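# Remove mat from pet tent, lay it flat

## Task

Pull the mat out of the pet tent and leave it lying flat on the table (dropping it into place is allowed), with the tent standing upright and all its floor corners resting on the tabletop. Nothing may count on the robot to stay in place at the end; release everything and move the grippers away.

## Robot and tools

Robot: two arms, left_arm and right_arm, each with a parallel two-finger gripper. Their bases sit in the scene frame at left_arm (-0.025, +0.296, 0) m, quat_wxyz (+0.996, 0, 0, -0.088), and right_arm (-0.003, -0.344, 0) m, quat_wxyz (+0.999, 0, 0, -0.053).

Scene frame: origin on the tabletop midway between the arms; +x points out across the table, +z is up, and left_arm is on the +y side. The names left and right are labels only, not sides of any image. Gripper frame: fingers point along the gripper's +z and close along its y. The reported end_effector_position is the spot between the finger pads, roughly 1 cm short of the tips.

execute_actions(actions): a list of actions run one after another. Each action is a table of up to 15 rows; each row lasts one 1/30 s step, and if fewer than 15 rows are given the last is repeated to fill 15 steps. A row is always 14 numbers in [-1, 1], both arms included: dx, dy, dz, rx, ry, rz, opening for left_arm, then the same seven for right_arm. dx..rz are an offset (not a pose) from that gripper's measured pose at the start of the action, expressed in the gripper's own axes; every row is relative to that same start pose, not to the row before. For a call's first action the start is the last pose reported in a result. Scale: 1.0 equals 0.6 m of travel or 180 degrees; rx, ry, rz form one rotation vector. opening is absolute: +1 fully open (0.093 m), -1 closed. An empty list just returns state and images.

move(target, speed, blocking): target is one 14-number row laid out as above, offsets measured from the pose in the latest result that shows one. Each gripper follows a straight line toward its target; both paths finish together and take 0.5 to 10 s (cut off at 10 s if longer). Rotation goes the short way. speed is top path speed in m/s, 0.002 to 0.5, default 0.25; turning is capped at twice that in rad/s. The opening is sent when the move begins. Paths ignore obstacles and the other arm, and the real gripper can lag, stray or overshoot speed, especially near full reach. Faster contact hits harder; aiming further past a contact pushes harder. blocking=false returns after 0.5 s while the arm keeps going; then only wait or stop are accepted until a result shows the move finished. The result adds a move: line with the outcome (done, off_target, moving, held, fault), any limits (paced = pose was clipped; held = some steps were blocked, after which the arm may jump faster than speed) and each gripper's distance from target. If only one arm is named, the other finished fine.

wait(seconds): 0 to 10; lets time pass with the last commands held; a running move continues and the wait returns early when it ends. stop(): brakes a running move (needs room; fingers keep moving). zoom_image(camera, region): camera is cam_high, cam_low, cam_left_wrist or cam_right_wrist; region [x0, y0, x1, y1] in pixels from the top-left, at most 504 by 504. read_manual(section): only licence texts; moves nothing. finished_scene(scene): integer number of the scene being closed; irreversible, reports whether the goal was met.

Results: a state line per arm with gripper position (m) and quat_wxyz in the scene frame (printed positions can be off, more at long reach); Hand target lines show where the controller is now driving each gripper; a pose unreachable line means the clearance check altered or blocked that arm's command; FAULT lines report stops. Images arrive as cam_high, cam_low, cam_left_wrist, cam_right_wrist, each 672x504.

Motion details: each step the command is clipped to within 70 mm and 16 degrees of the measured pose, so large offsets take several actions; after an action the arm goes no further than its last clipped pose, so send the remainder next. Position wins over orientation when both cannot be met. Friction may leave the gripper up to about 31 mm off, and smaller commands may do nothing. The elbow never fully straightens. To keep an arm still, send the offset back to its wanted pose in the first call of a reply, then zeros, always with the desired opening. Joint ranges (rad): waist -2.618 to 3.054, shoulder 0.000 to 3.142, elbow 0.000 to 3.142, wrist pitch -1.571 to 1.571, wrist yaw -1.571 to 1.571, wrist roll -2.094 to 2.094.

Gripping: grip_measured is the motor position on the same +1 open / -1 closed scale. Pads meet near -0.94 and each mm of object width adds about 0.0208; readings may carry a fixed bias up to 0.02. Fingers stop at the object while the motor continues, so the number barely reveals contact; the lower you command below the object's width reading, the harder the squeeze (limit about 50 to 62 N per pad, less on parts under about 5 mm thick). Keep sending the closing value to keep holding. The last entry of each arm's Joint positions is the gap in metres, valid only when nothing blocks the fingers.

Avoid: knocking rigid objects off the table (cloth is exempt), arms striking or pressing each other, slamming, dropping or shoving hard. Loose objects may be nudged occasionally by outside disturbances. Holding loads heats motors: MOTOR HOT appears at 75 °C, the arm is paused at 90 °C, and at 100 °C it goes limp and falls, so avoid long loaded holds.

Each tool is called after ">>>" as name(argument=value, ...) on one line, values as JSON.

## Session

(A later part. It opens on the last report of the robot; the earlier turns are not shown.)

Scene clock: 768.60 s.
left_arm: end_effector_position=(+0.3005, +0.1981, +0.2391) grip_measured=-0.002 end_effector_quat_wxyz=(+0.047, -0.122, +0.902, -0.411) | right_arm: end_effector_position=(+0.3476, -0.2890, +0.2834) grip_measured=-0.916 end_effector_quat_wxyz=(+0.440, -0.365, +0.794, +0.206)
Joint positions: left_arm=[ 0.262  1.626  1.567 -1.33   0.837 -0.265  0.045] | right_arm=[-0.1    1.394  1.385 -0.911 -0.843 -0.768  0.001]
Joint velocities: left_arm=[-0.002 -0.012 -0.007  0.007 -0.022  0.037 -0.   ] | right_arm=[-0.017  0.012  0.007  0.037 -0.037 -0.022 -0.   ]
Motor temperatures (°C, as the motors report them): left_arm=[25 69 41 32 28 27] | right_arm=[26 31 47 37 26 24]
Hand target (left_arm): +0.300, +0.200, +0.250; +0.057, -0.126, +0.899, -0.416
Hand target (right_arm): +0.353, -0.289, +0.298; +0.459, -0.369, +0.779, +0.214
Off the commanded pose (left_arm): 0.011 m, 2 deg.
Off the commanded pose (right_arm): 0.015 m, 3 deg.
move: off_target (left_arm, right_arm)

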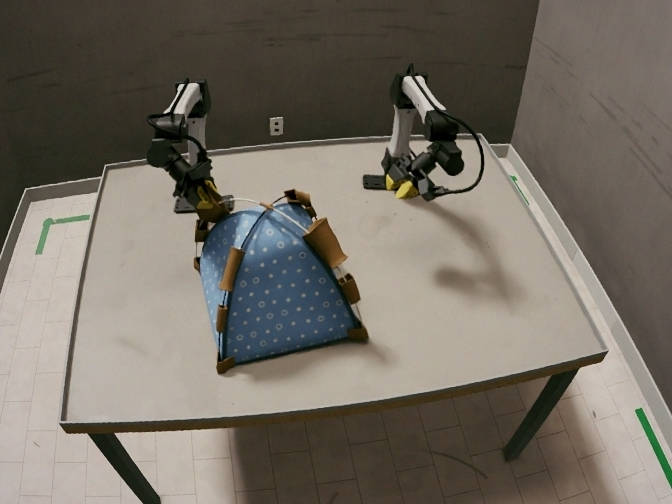

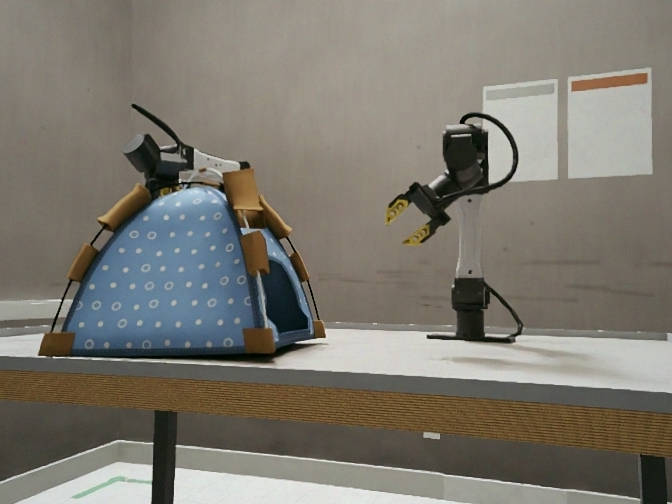

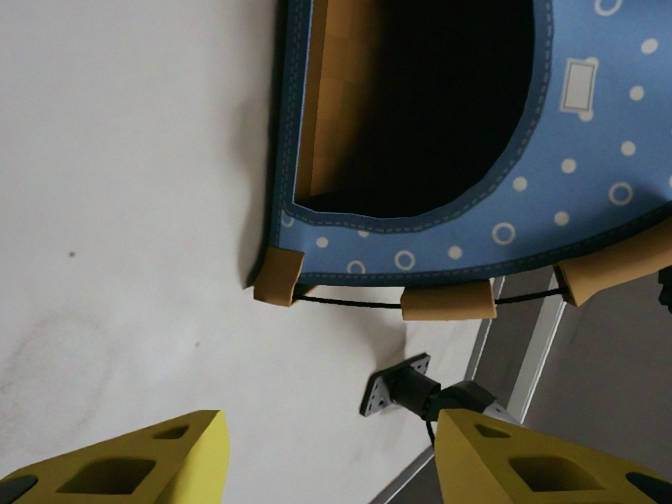

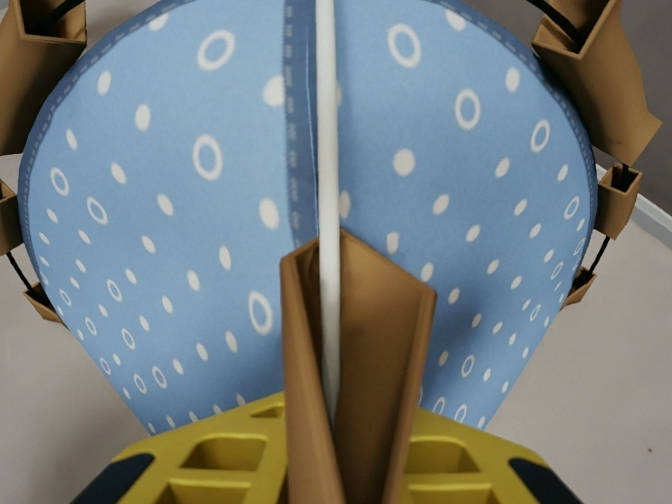

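>>> move(target=[0, 0, 0, 0, 0, 0, 0.0, -0.139, 0.0548, -0.0118, 0, 0, 0, -1], speed=0.1)

Scene clock: 782.47 s.
left_arm: end_effector_position=(+0.3005, +0.1981, +0.2391) grip_measured=-0.002 end_effector_quat_wxyz=(+0.046, -0.123, +0.902, -0.411) | right_arm: end_effector_position=(+0.3411, -0.2462, +0.3363) grip_measured=-0.916 end_effector_quat_wxyz=(+0.408, -0.355, +0.818, +0.199)
Joint positions: left_arm=[ 0.262  1.626  1.567 -1.33   0.837 -0.267  0.045] | right_arm=[ 0.085  1.431  1.671 -1.094 -0.676 -0.58   0.001]
Joint velocities: left_arm=[-0.012  0.002  0.017  0.022 -0.066 -0.022 -0.   ] | right_arm=[ 0.002 -0.007  0.022 -0.007 -0.051 -0.022 -0.   ]
Motor temperatures (°C, as the motors report them): left_arm=[25 67 43 32 28 27] | right_arm=[26 31 49 37 26 24]
Hand target (left_arm): +0.301, +0.198, +0.239; +0.047, -0.122, +0.902, -0.410
Hand target (right_arm): +0.346, -0.238, +0.357; +0.437, -0.367, +0.795, +0.204
Off the commanded pose (left_arm): 0.000 m, 0 deg.
Off the commanded pose (right_arm): 0.024 m, 5 deg.
move: off_target (right_arm)

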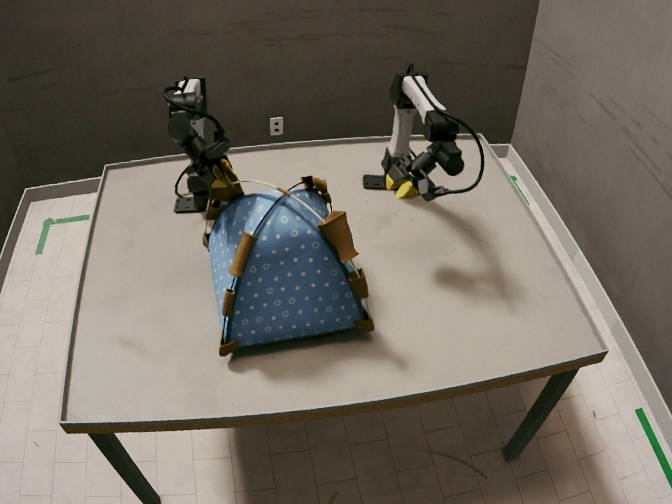

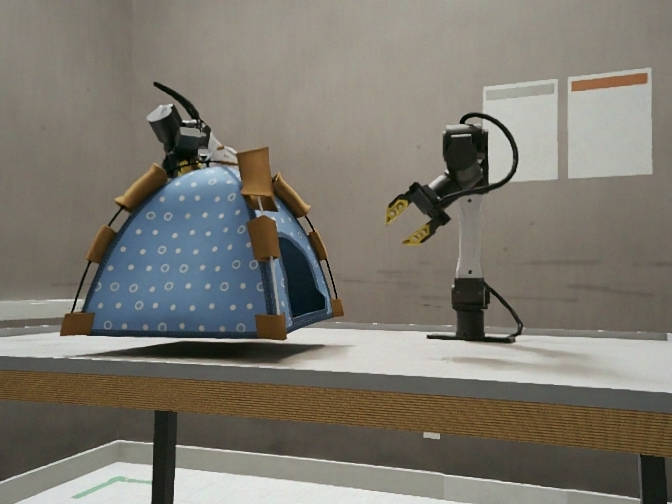

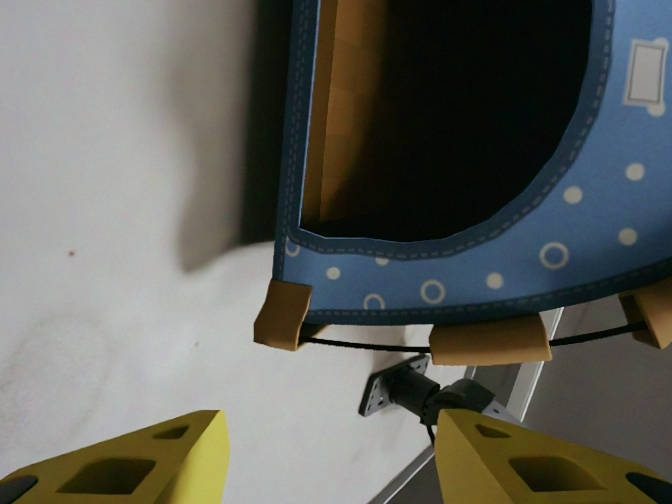

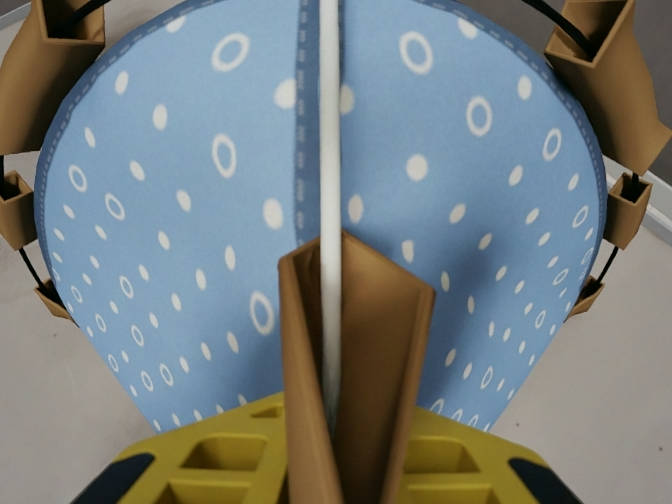

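>>> move(target=[-0.1007, 0.0018, 0.2842, -0.0013, 0.0535, 0.0468, 0.0, 0, 0, 0, 0, 0, 0, -1], speed=0.15)

Scene clock: 792.80 s.
left_arm: end_effector_position=(+0.3855, +0.0920, +0.1283) grip_measured=-0.002 end_effector_quat_wxyz=(-0.002, -0.024, +0.908, -0.417) | right_arm: end_effector_position=(+0.3366, -0.2506, +0.3281) grip_measured=-0.916 end_effector_quat_wxyz=(+0.388, -0.347, +0.832, +0.191)
Joint positions: left_arm=[-0.008  2.078  1.702 -0.963  0.837 -0.34   0.045] | right_arm=[ 0.085  1.431  1.671 -1.136 -0.642 -0.58   0.001]
Joint velocities: left_arm=[ 0.022 -0.007 -0.002 -0.022 -0.007 -0.022  0.001] | right_arm=[-0.022  0.002 -0.017 -0.007  0.007 -0.051  0.001]
Motor temperatures (°C, as the motors report them): left_arm=[25 64 43 32 28 27] | right_arm=[26 31 50 38 26 24]
Hand target (left_arm): +0.390, +0.089, +0.126; +0.001, -0.022, +0.910, -0.415
Hand target (right_arm): +0.341, -0.246, +0.336; +0.407, -0.355, +0.818, +0.198
Off the commanded pose (left_arm): 0.006 m, 1 deg.
Off the commanded pose (right_arm): 0.010 m, 3 deg.
move: off_target (right_arm)

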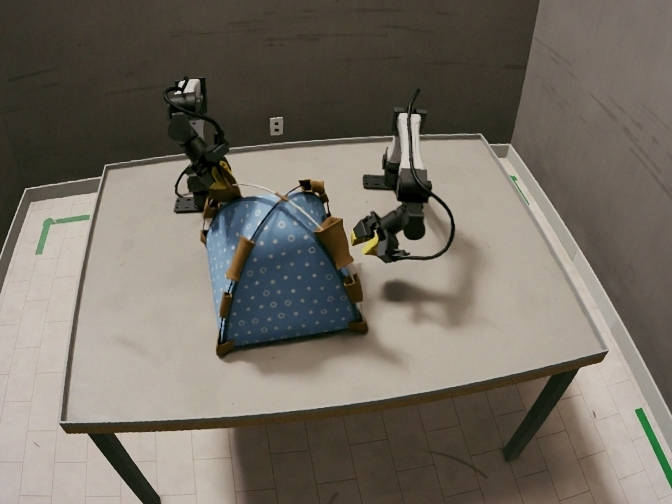

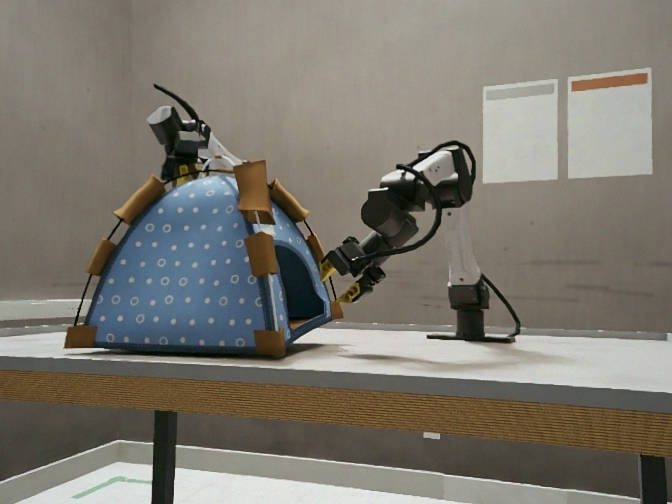

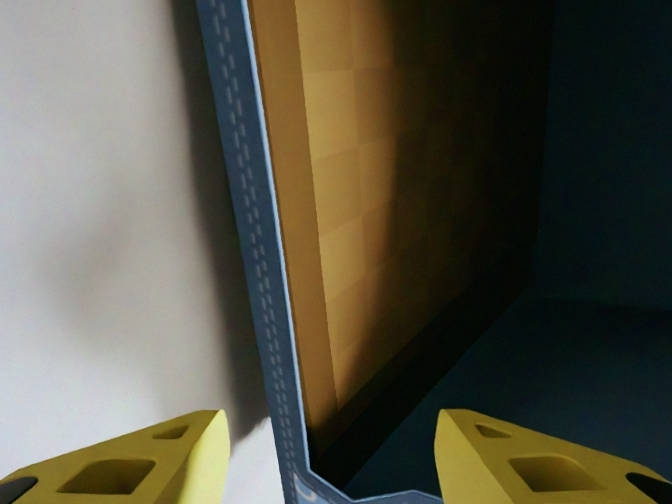

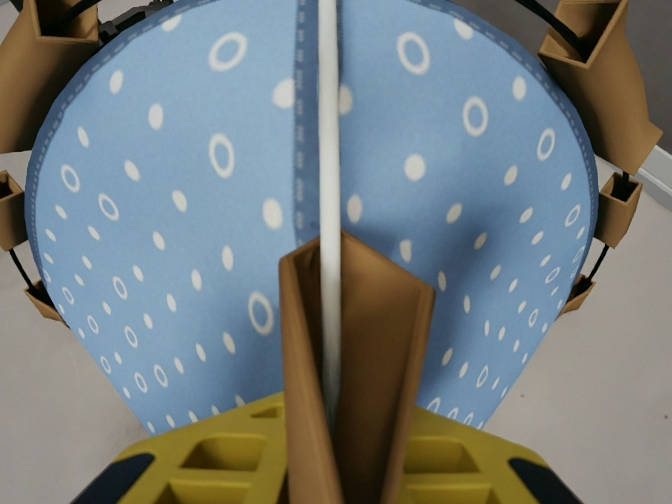

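>>> move(target=[0.0128, 0.0083, -0.2131, 0, 0, 0, 0.0, -0.0407, -0.0367, -0.0719, -0.0392, -0.1159, 0.0398, -1], speed=0.1)

Scene clock: 824.20 s.
left_arm: end_effector_position=(+0.3710, +0.1899, +0.2112) grip_measured=-0.002 end_effector_quat_wxyz=(+0.002, -0.021, +0.911, -0.411) | right_arm: end_effector_position=(+0.3458, -0.2849, +0.3525) grip_measured=-0.916 end_effector_quat_wxyz=(+0.460, -0.255, +0.786, +0.324)
Joint positions: left_arm=[ 0.228  2.078  2.048 -1.565  0.847  0.016  0.045] | right_arm=[-0.148  1.408  1.548 -0.942 -1.036 -0.428  0.001]
Joint velocities: left_arm=[ 0.002  0.002 -0.012 -0.022  0.022 -0.051 -0.001] | right_arm=[ 0.007  0.002 -0.046  0.095  0.007  0.051  0.001]
Motor temperatures (°C, as the motors report them): left_arm=[25 68 46 32 28 27] | right_arm=[26 32 48 39 26 24]
Hand target (left_arm): +0.375, +0.193, +0.207; -0.002, -0.024, +0.909, -0.416
Hand target (right_arm): +0.340, -0.281, +0.373; +0.496, -0.280, +0.755, +0.326
Off the commanded pose (left_arm): 0.006 m, 1 deg.
Off the commanded pose (right_arm): 0.021 m, 6 deg.
joint sent to its limit (left arm) — the command would take joint 4 (wrist pitch) past its lower limit, so that joint was sent only as far as its limit.
move: off_target (right_arm)

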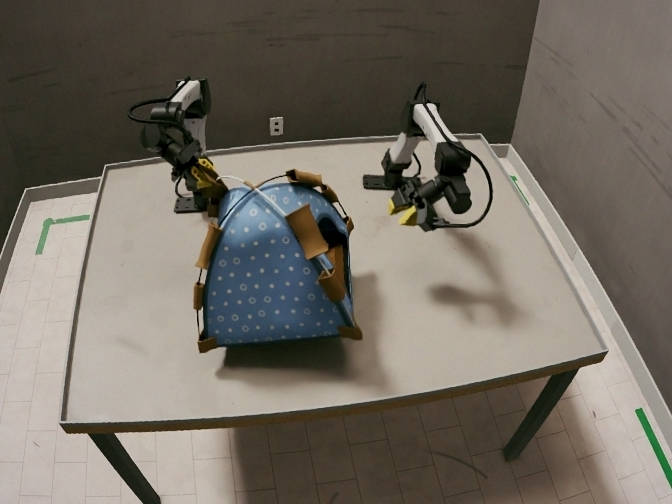

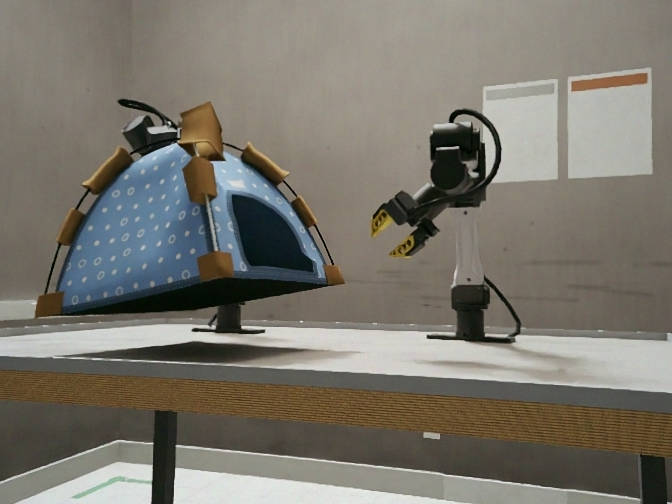

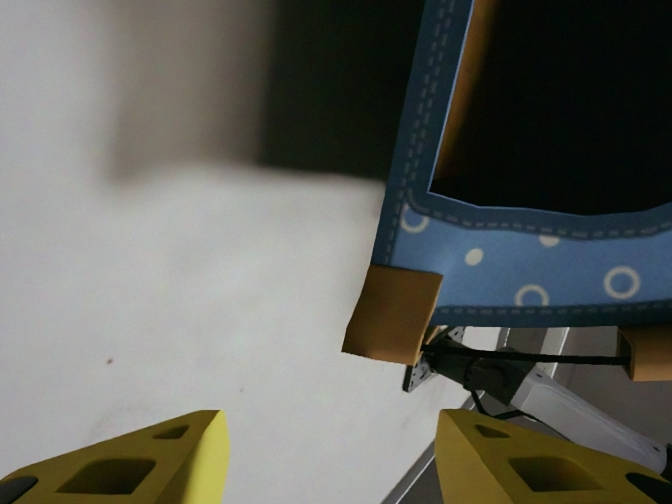

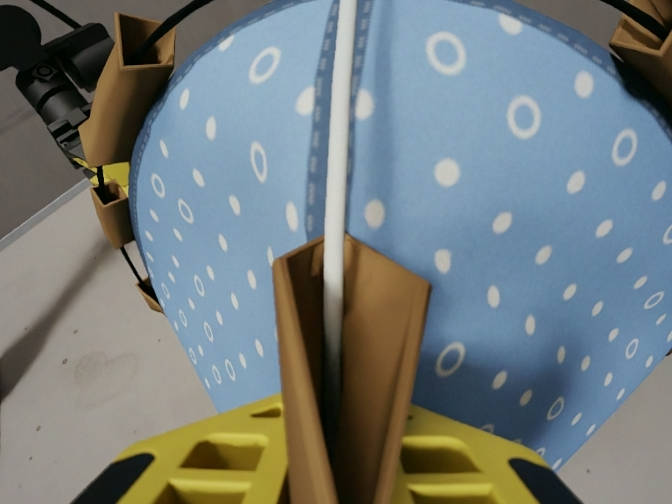

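>>> move(target=[0.1167, -0.0218, -0.0433, 0.001, -0.0533, -0.047, 0.0, -0.0163, 0.078, 0.007, 0.0053, 0.0032, -0.1128, -1], speed=0.1)

Scene clock: 880.27 s.
left_arm: end_effector_position=(+0.3026, +0.1931, +0.2433) grip_measured=-0.002 end_effector_quat_wxyz=(+0.046, -0.112, +0.902, -0.414) | right_arm: end_effector_position=(+0.3256, -0.2573, +0.3581) grip_measured=-0.916 end_effector_quat_wxyz=(+0.479, -0.367, +0.763, +0.230)
Joint positions: left_arm=[ 0.248  1.639  1.595 -1.341  0.845 -0.259  0.045] | right_arm=[-0.028  1.326  1.547 -0.974 -0.882 -0.628  0.001]
Joint velocities: left_arm=[-0.012  0.017 -0.012 -0.007  0.037  0.022  0.001] | right_arm=[-0.002 -0.007  0.002  0.022 -0.051  0.007  0.001]
Motor temperatures (°C, as the motors report them): left_arm=[25 66 47 30 28 27] | right_arm=[26 37 46 41 28 24]
Hand target (left_arm): +0.301, +0.198, +0.240; +0.048, -0.123, +0.903, -0.409
Hand target (right_arm): +0.320, -0.249, +0.371; +0.505, -0.389, +0.736, +0.229
Off the commanded pose (left_arm): 0.007 m, 1 deg.
Off the commanded pose (right_arm): 0.017 m, 5 deg.
move: off_target (right_arm)

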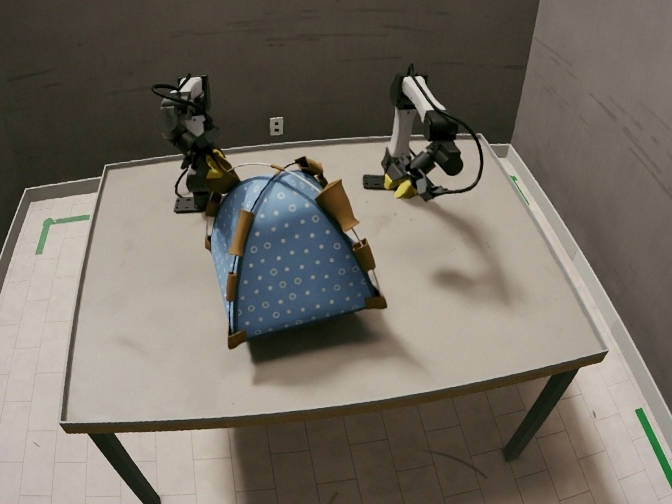

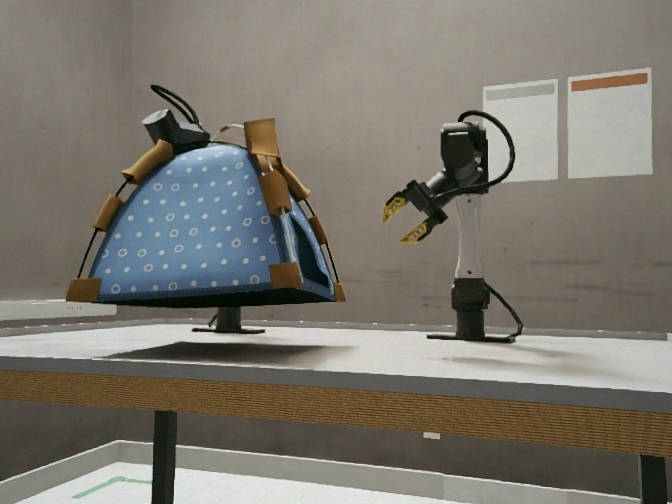

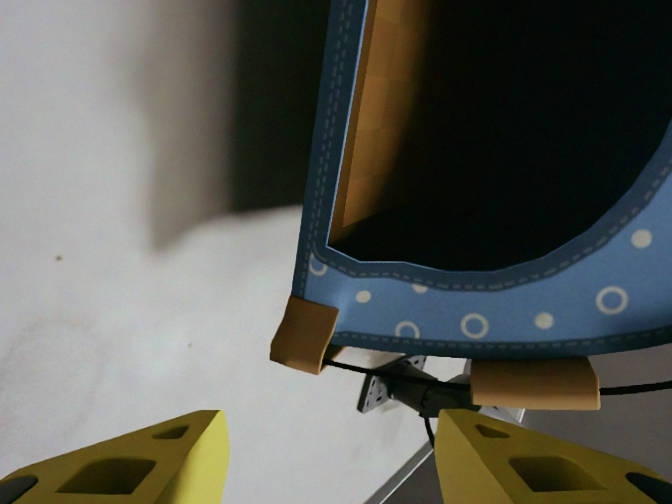

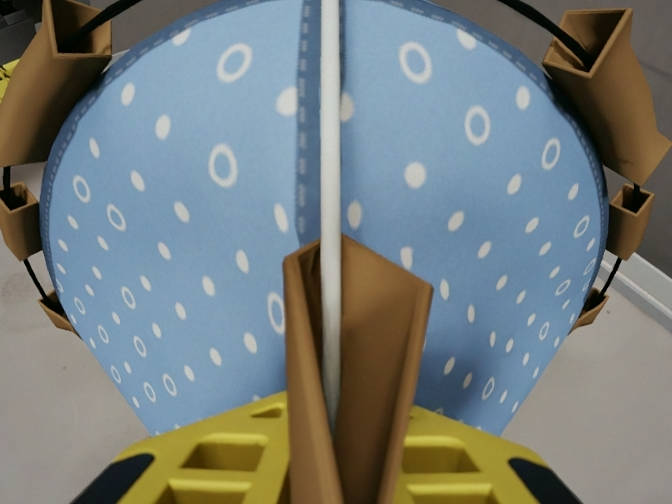

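>>> move(target=[0, 0, 0, 0, 0, 0, 0.0, 0.0825, 0, 0.0398, 0, -0.05, 0, -1], speed=0.08)

Scene clock: 899.13 s.
left_arm: end_effector_position=(+0.3031, +0.1931, +0.2433) grip_measured=-0.002 end_effector_quat_wxyz=(+0.046, -0.113, +0.902, -0.414) | right_arm: end_effector_position=(+0.3278, -0.2595, +0.2864) grip_measured=-0.916 end_effector_quat_wxyz=(+0.505, -0.334, +0.752, +0.260)
Joint positions: left_arm=[ 0.248  1.639  1.594 -1.338  0.845 -0.262  0.045] | right_arm=[-0.056  1.208  1.093 -0.543 -0.95  -0.505  0.001]
Joint velocities: left_arm=[ 0.007 -0.002  0.012 -0.022 -0.007  0.007  0.   ] | right_arm=[-0.002 -0.002 -0.007  0.154 -0.022  0.037 -0.001]
Motor temperatures (°C, as the motors report them): left_arm=[25 64 45 30 28 27] | right_arm=[26 36 45 42 27 24]
Hand target (left_arm): +0.303, +0.193, +0.243; +0.046, -0.112, +0.902, -0.414
Hand target (right_arm): +0.325, -0.258, +0.302; +0.535, -0.350, +0.724, +0.257
Off the commanded pose (left_arm): 0.000 m, 0 deg.
Off the commanded pose (right_arm): 0.017 m, 5 deg.
move: off_target (right_arm)

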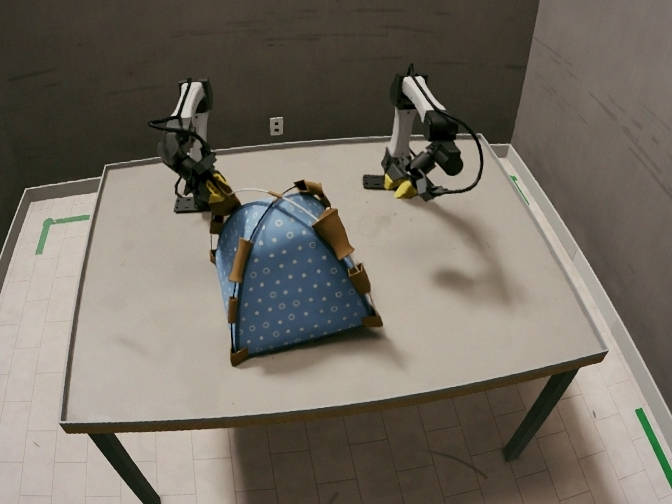

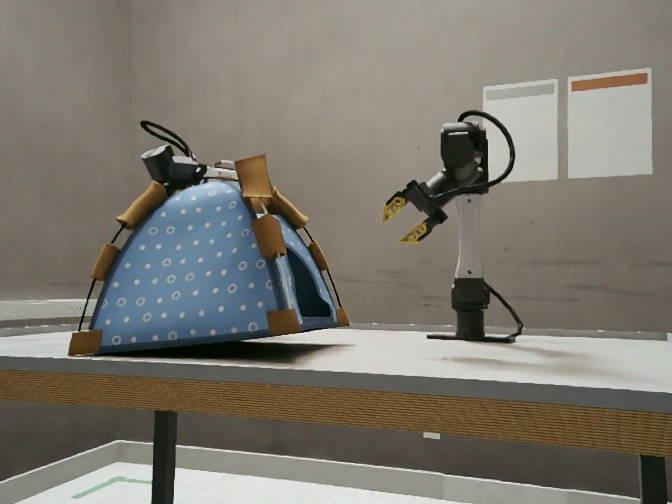

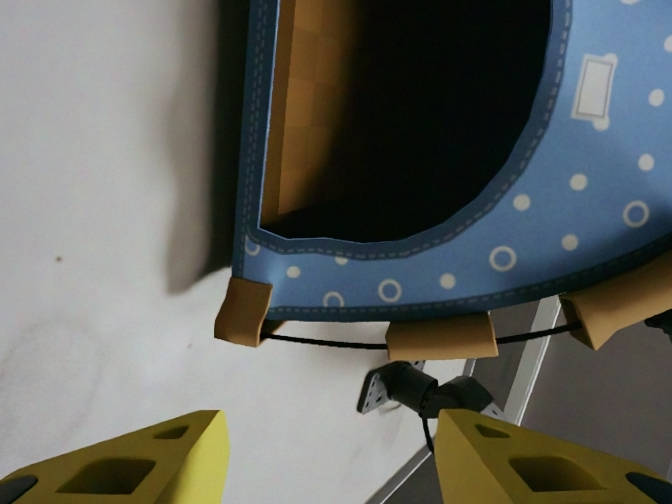

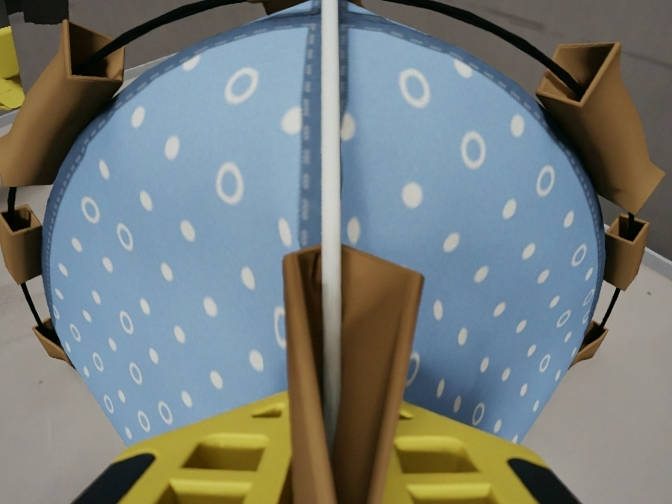

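>>> execute_actions(actions=[[[-0.0223,0.001,0.0835,-0.0002,0.0118,0.0101,0.0,-0.0237,0.0065,-0.01,-0.002,-0.02,-0.0195,-1]],[[-0.0223,0.001,0.0835,-0.0002,0.0118,0.0101,0.0,-0.0237,0.0065,-0.01,-0.002,-0.02,-0.0195,-1]],[[-0.0223,0.001,0.0835,-0.0002,0.0118,0.0101,0.0,-0.0237,0.0065,-0.01,-0.002,-0.02,-0.0195,-1]],[[-0.0223,0.001,0.0835,-0.0002,0.0118,0.0101,0.0,-0.0237,0.0065,-0.01,-0.002,-0.02,-0.0195,-1]]])

Scene clock: 954.60 s.
left_arm: end_effector_position=(+0.3640, +0.0515, +0.1312) grip_measured=-0.002 end_effector_quat_wxyz=(+0.003, -0.007, +0.904, -0.427) | right_arm: end_effector_position=(+0.3282, -0.2596, +0.2867) grip_measured=-0.916 end_effector_quat_wxyz=(+0.505, -0.332, +0.753, +0.261)
Joint positions: left_arm=[-0.11   2.004  1.583 -0.804  0.829 -0.455  0.045] | right_arm=[-0.056  1.208  1.091 -0.538 -0.95  -0.498  0.001]
Joint velocities: left_arm=[-0.012 -0.012  0.032  0.081 -0.037 -0.051  0.001] | right_arm=[-0.002 -0.007 -0.012  0.051  0.022  0.007 -0.   ]
Motor temperatures (°C, as the motors report them): left_arm=[25 59 46 30 28 27] | right_arm=[26 35 45 44 28 24]
Hand target (left_arm): +0.371, +0.051, +0.134; +0.013, -0.007, +0.904, -0.427
Hand target (right_arm): +0.325, -0.258, +0.302; +0.533, -0.350, +0.726, +0.257
Off the commanded pose (left_arm): 0.008 m, 1 deg.
Off the commanded pose (right_arm): 0.016 m, 5 deg.

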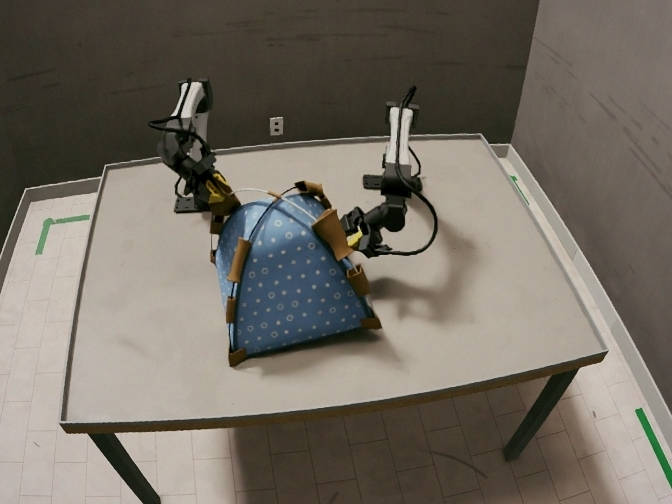

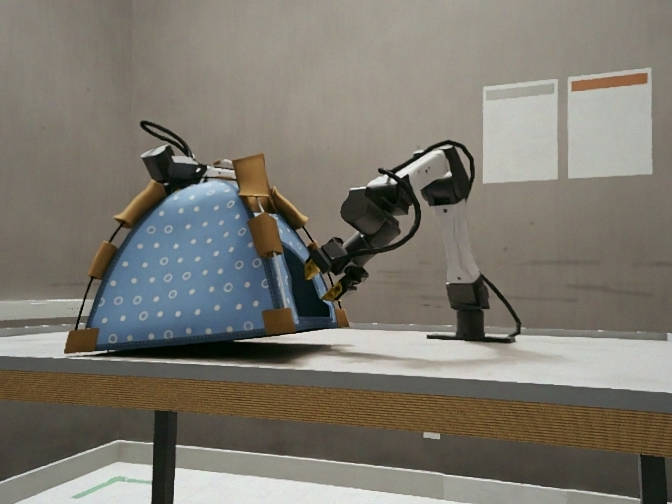

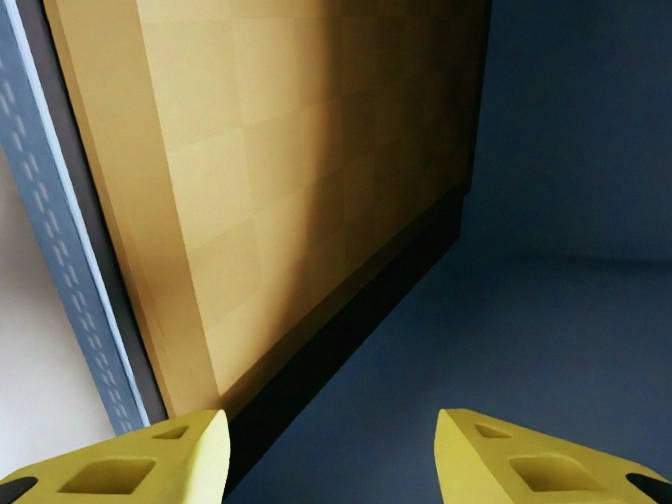

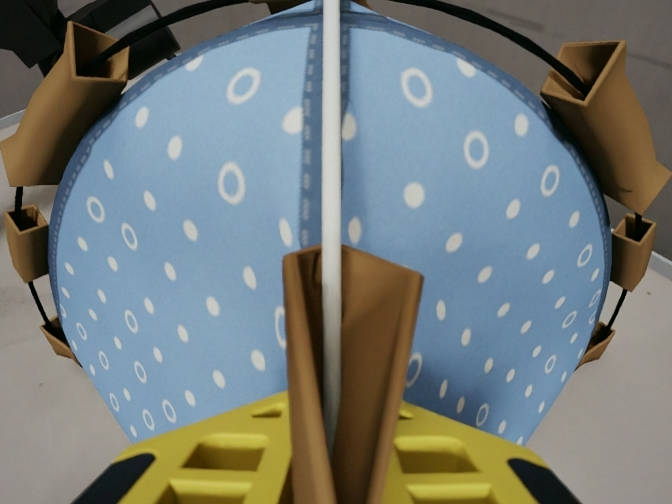

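>>> execute_actions(actions=[[[-0.0054,0.0137,0.0096,0,0,0,0.0,-0.0237,0.0065,-0.01,-0.002,-0.02,-0.0195,-1],[-0.0107,0.0273,0.0192,0,0,0,0.0,-0.0237,0.0065,-0.01,-0.002,-0.02,-0.0195,-1],[-0.0161,0.041,0.0289,0,0,0,0.0,-0.0237,0.0065,-0.01,-0.002,-0.02,-0.0195,-1],[-0.0214,0.0546,0.0385,0,0,0,0.0,-0.0237,0.0065,-0.01,-0.002,-0.02,-0.0195,-1],[-0.0268,0.0683,0.0481,0,0,0,0.0,-0.0237,0.0065,-0.01,-0.002,-0.02,-0.0195,-1]]])

>>> wait(seconds=0.5)

Scene clock: 983.73 s.
left_arm: end_effector_position=(+0.3787, +0.0512, +0.0888) grip_measured=-0.002 end_effector_quat_wxyz=(+0.002, -0.006, +0.905, -0.426) | right_arm: end_effector_position=(+0.3282, -0.2596, +0.2867) grip_measured=-0.916 end_effector_quat_wxyz=(+0.505, -0.332, +0.753, +0.261)
Joint positions: left_arm=[-0.101  2.102  1.56  -0.697  0.832 -0.438  0.045] | right_arm=[-0.056  1.208  1.091 -0.538 -0.95  -0.498  0.001]
Joint velocities: left_arm=[-0.002  0.007 -0.002  0.095 -0.007 -0.081 -0.   ] | right_arm=[ 0.007  0.002  0.007 -0.066 -0.051 -0.007  0.   ]
Motor temperatures (°C, as the motors report them): left_arm=[25 65 49 31 28 27] | right_arm=[26 35 46 44 28 24]
Hand target (left_arm): +0.380, +0.055, +0.081; +0.003, -0.007, +0.904, -0.427
Hand target (right_arm): +0.325, -0.258, +0.302; +0.533, -0.350, +0.726, +0.257
Off the commanded pose (left_arm): 0.009 m, 0 deg.
Off the commanded pose (right_arm): 0.016 m, 5 deg.

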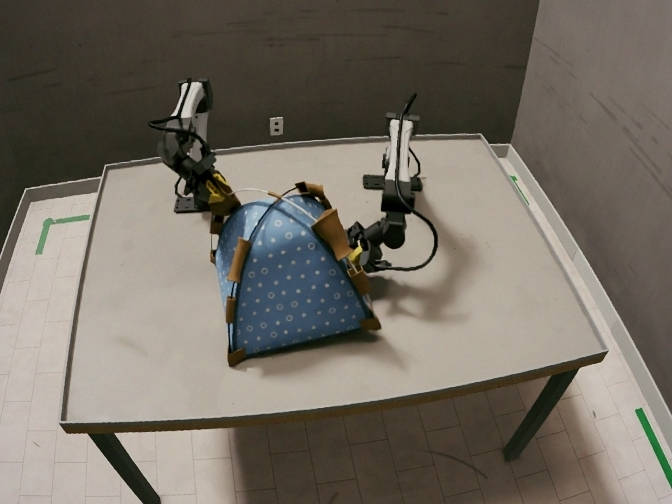

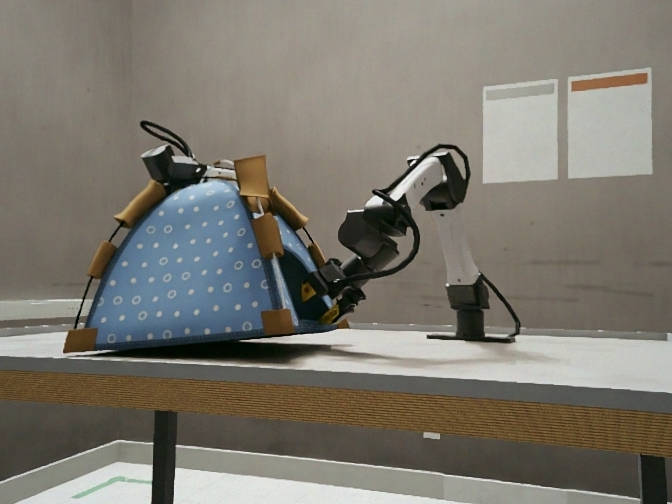

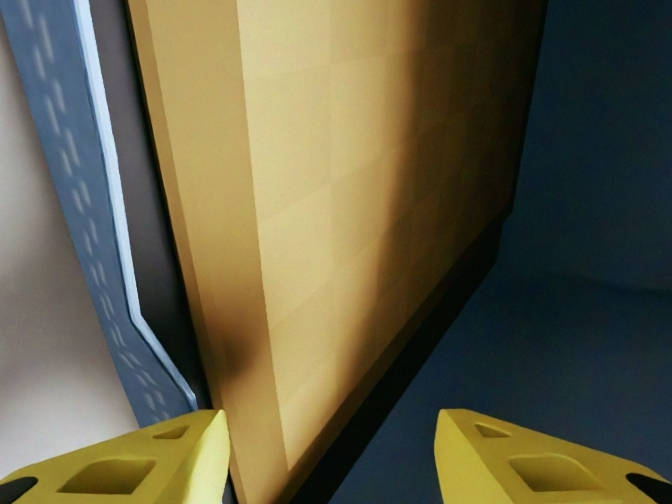

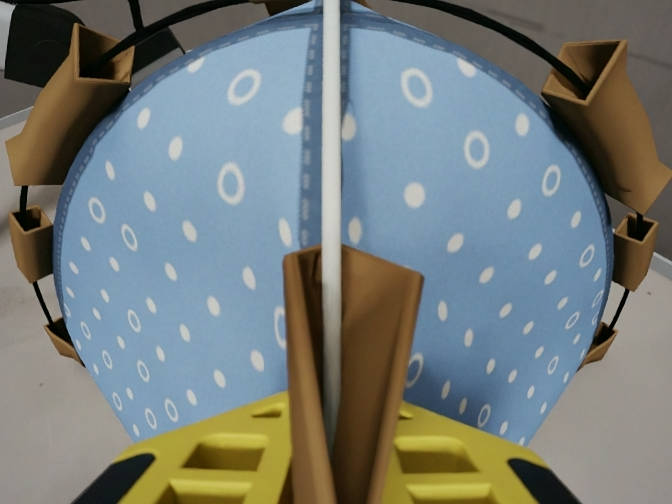

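Scene clock: 984.23 s.
left_arm: end_effector_position=(+0.3801, +0.0507, +0.0894) grip_measured=-0.002 end_effector_quat_wxyz=(+0.005, -0.004, +0.904, -0.427) | right_arm: end_effector_position=(+0.3282, -0.2596, +0.2867) grip_measured=-0.916 end_effector_quat_wxyz=(+0.505, -0.332, +0.753, +0.261)
Joint positions: left_arm=[-0.101  2.102  1.56  -0.688  0.833 -0.438  0.045] | right_arm=[-0.056  1.208  1.091 -0.538 -0.95  -0.498  0.001]
Joint velocities: left_arm=[-0.012  0.002 -0.007 -0.037 -0.022 -0.081  0.   ] | right_arm=[ 0.002  0.002  0.012 -0.037 -0.095 -0.095 -0.   ]
Motor temperatures (°C, as the motors report them): left_arm=[25 65 49 31 28 27] | right_arm=[26 35 46 44 28 24]
Hand target (left_arm): +0.380, +0.055, +0.081; +0.002, -0.007, +0.904, -0.427
Hand target (right_arm): +0.325, -0.258, +0.302; +0.533, -0.350, +0.726, +0.257
Off the commanded pose (left_arm): 0.009 m, 0 deg.
Off the commanded pose (right_arm): 0.016 m, 5 deg.
wait: 0.50 s; at rest by 0.17 s

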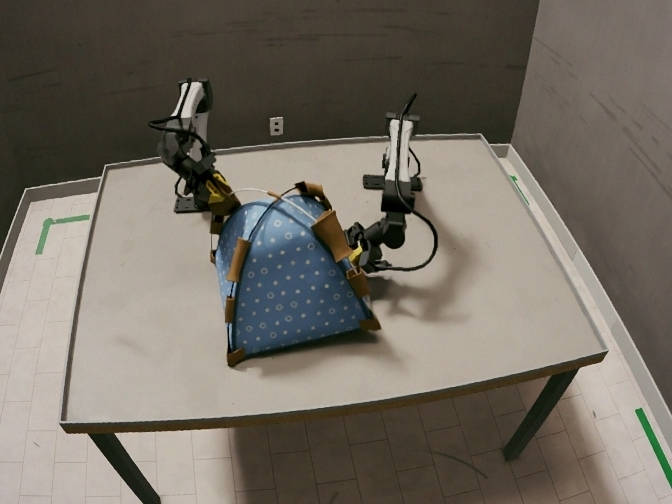

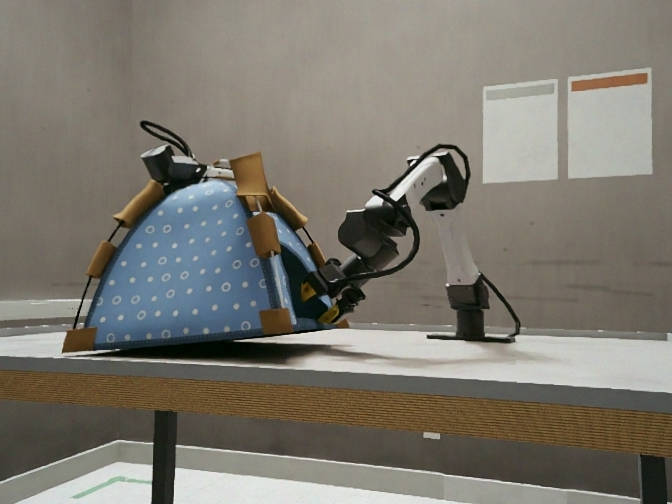

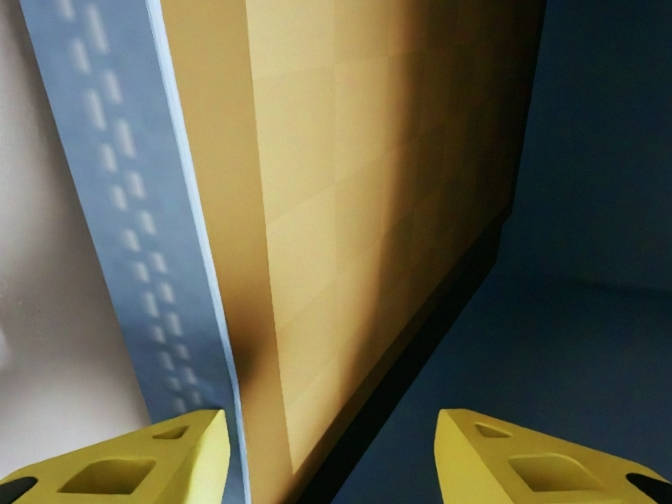

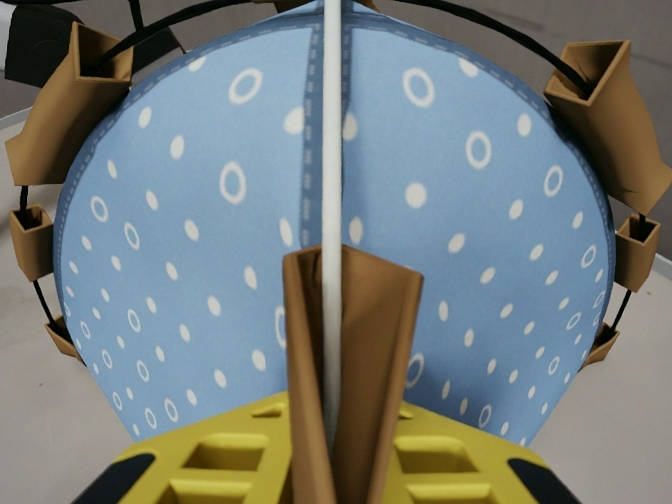

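>>> move(target=[0.147, -0.0397, -0.400, 0, -0.0515, -0.0423, 0.0, -0.0268, -0.0298, -0.0512, -0.0345, -0.1135, 0.0521, -1], speed=0.12)

Scene clock: 1014.13 s.
left_arm: end_effector_position=(+0.2878, +0.2193, +0.2494) grip_measured=-0.002 end_effector_quat_wxyz=(+0.036, -0.103, +0.902, -0.418) | right_arm: end_effector_position=(+0.3308, -0.2887, +0.3026) grip_measured=-0.916 end_effector_quat_wxyz=(+0.565, -0.224, +0.682, +0.407)
Joint positions: left_arm=[ 0.346  1.66   1.643 -1.52   0.866 -0.074  0.045] | right_arm=[-0.225  1.208  0.789  0.317 -1.272  0.208  0.001]
Joint velocities: left_arm=[-0.002 -0.002  0.002 -0.007 -0.037  0.022 -0.   ] | right_arm=[-0.002  0.002  0.002  0.11   0.022  0.007 -0.001]
Motor temperatures (°C, as the motors report them): left_arm=[25 70 47 31 28 27] | right_arm=[26 35 46 45 28 24]
Hand target (left_arm): +0.288, +0.221, +0.259; +0.050, -0.098, +0.900, -0.422
Hand target (right_arm): +0.327, -0.290, +0.311; +0.585, -0.248, +0.665, +0.393
Off the commanded pose (left_arm): 0.010 m, 2 deg.
Off the commanded pose (right_arm): 0.009 m, 5 deg.
move: off_target (right_arm)

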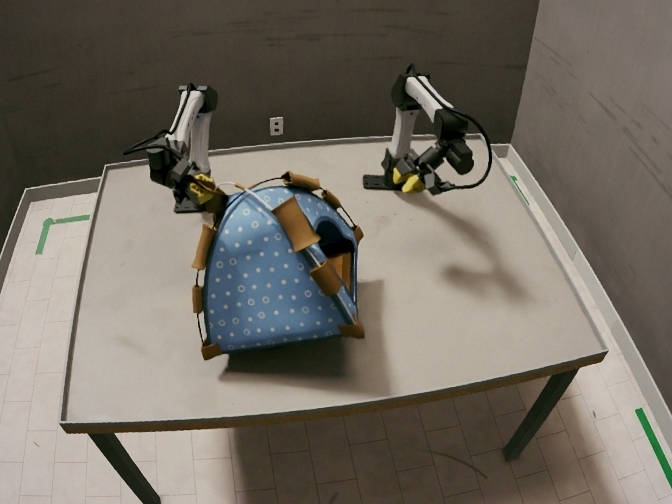

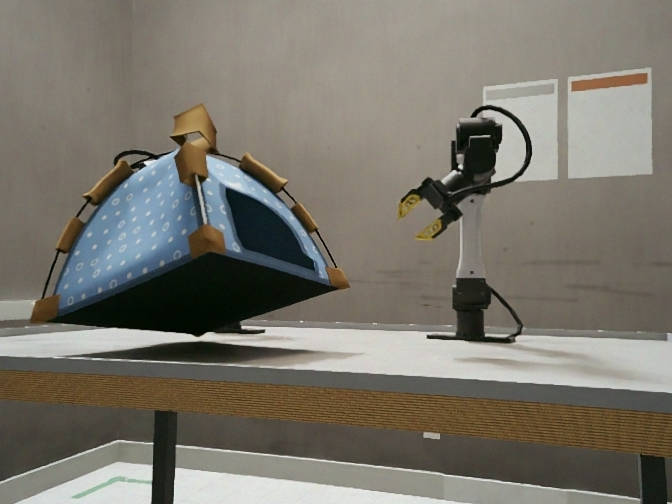

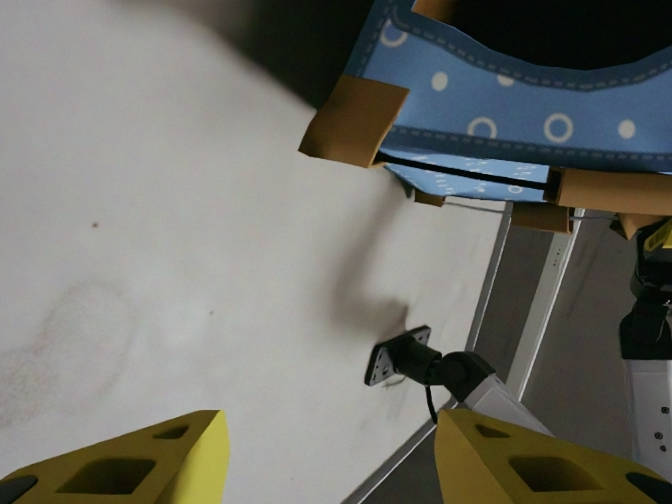

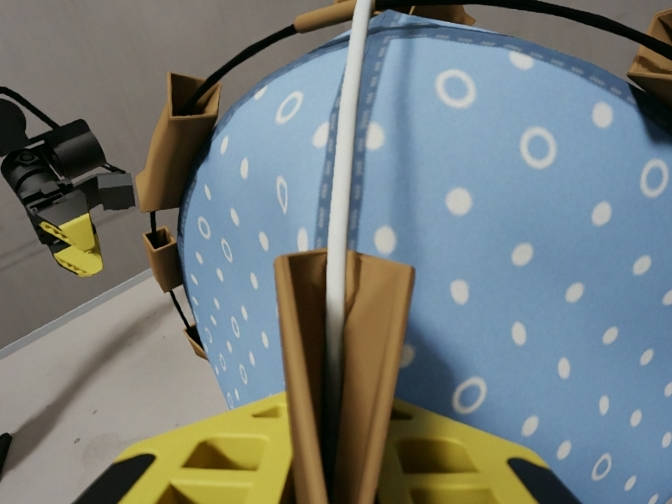

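>>> zoom_image(camera="cam_high", region=[260, 190, 400, 345])

Region (260, 190, 400, 345) of cam_high's 672x504 image, scaled by 3.252, with more detail than that image has; it fills the left 455 columns of this view, and the rest is white.

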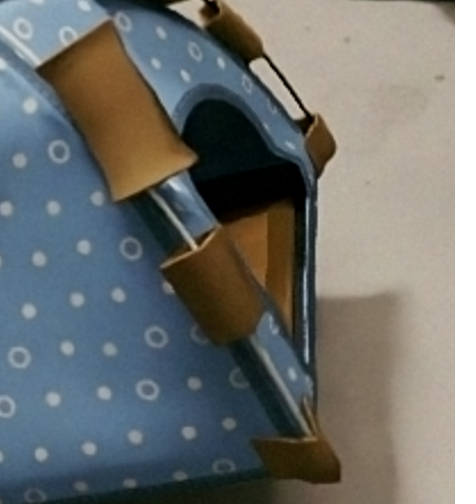

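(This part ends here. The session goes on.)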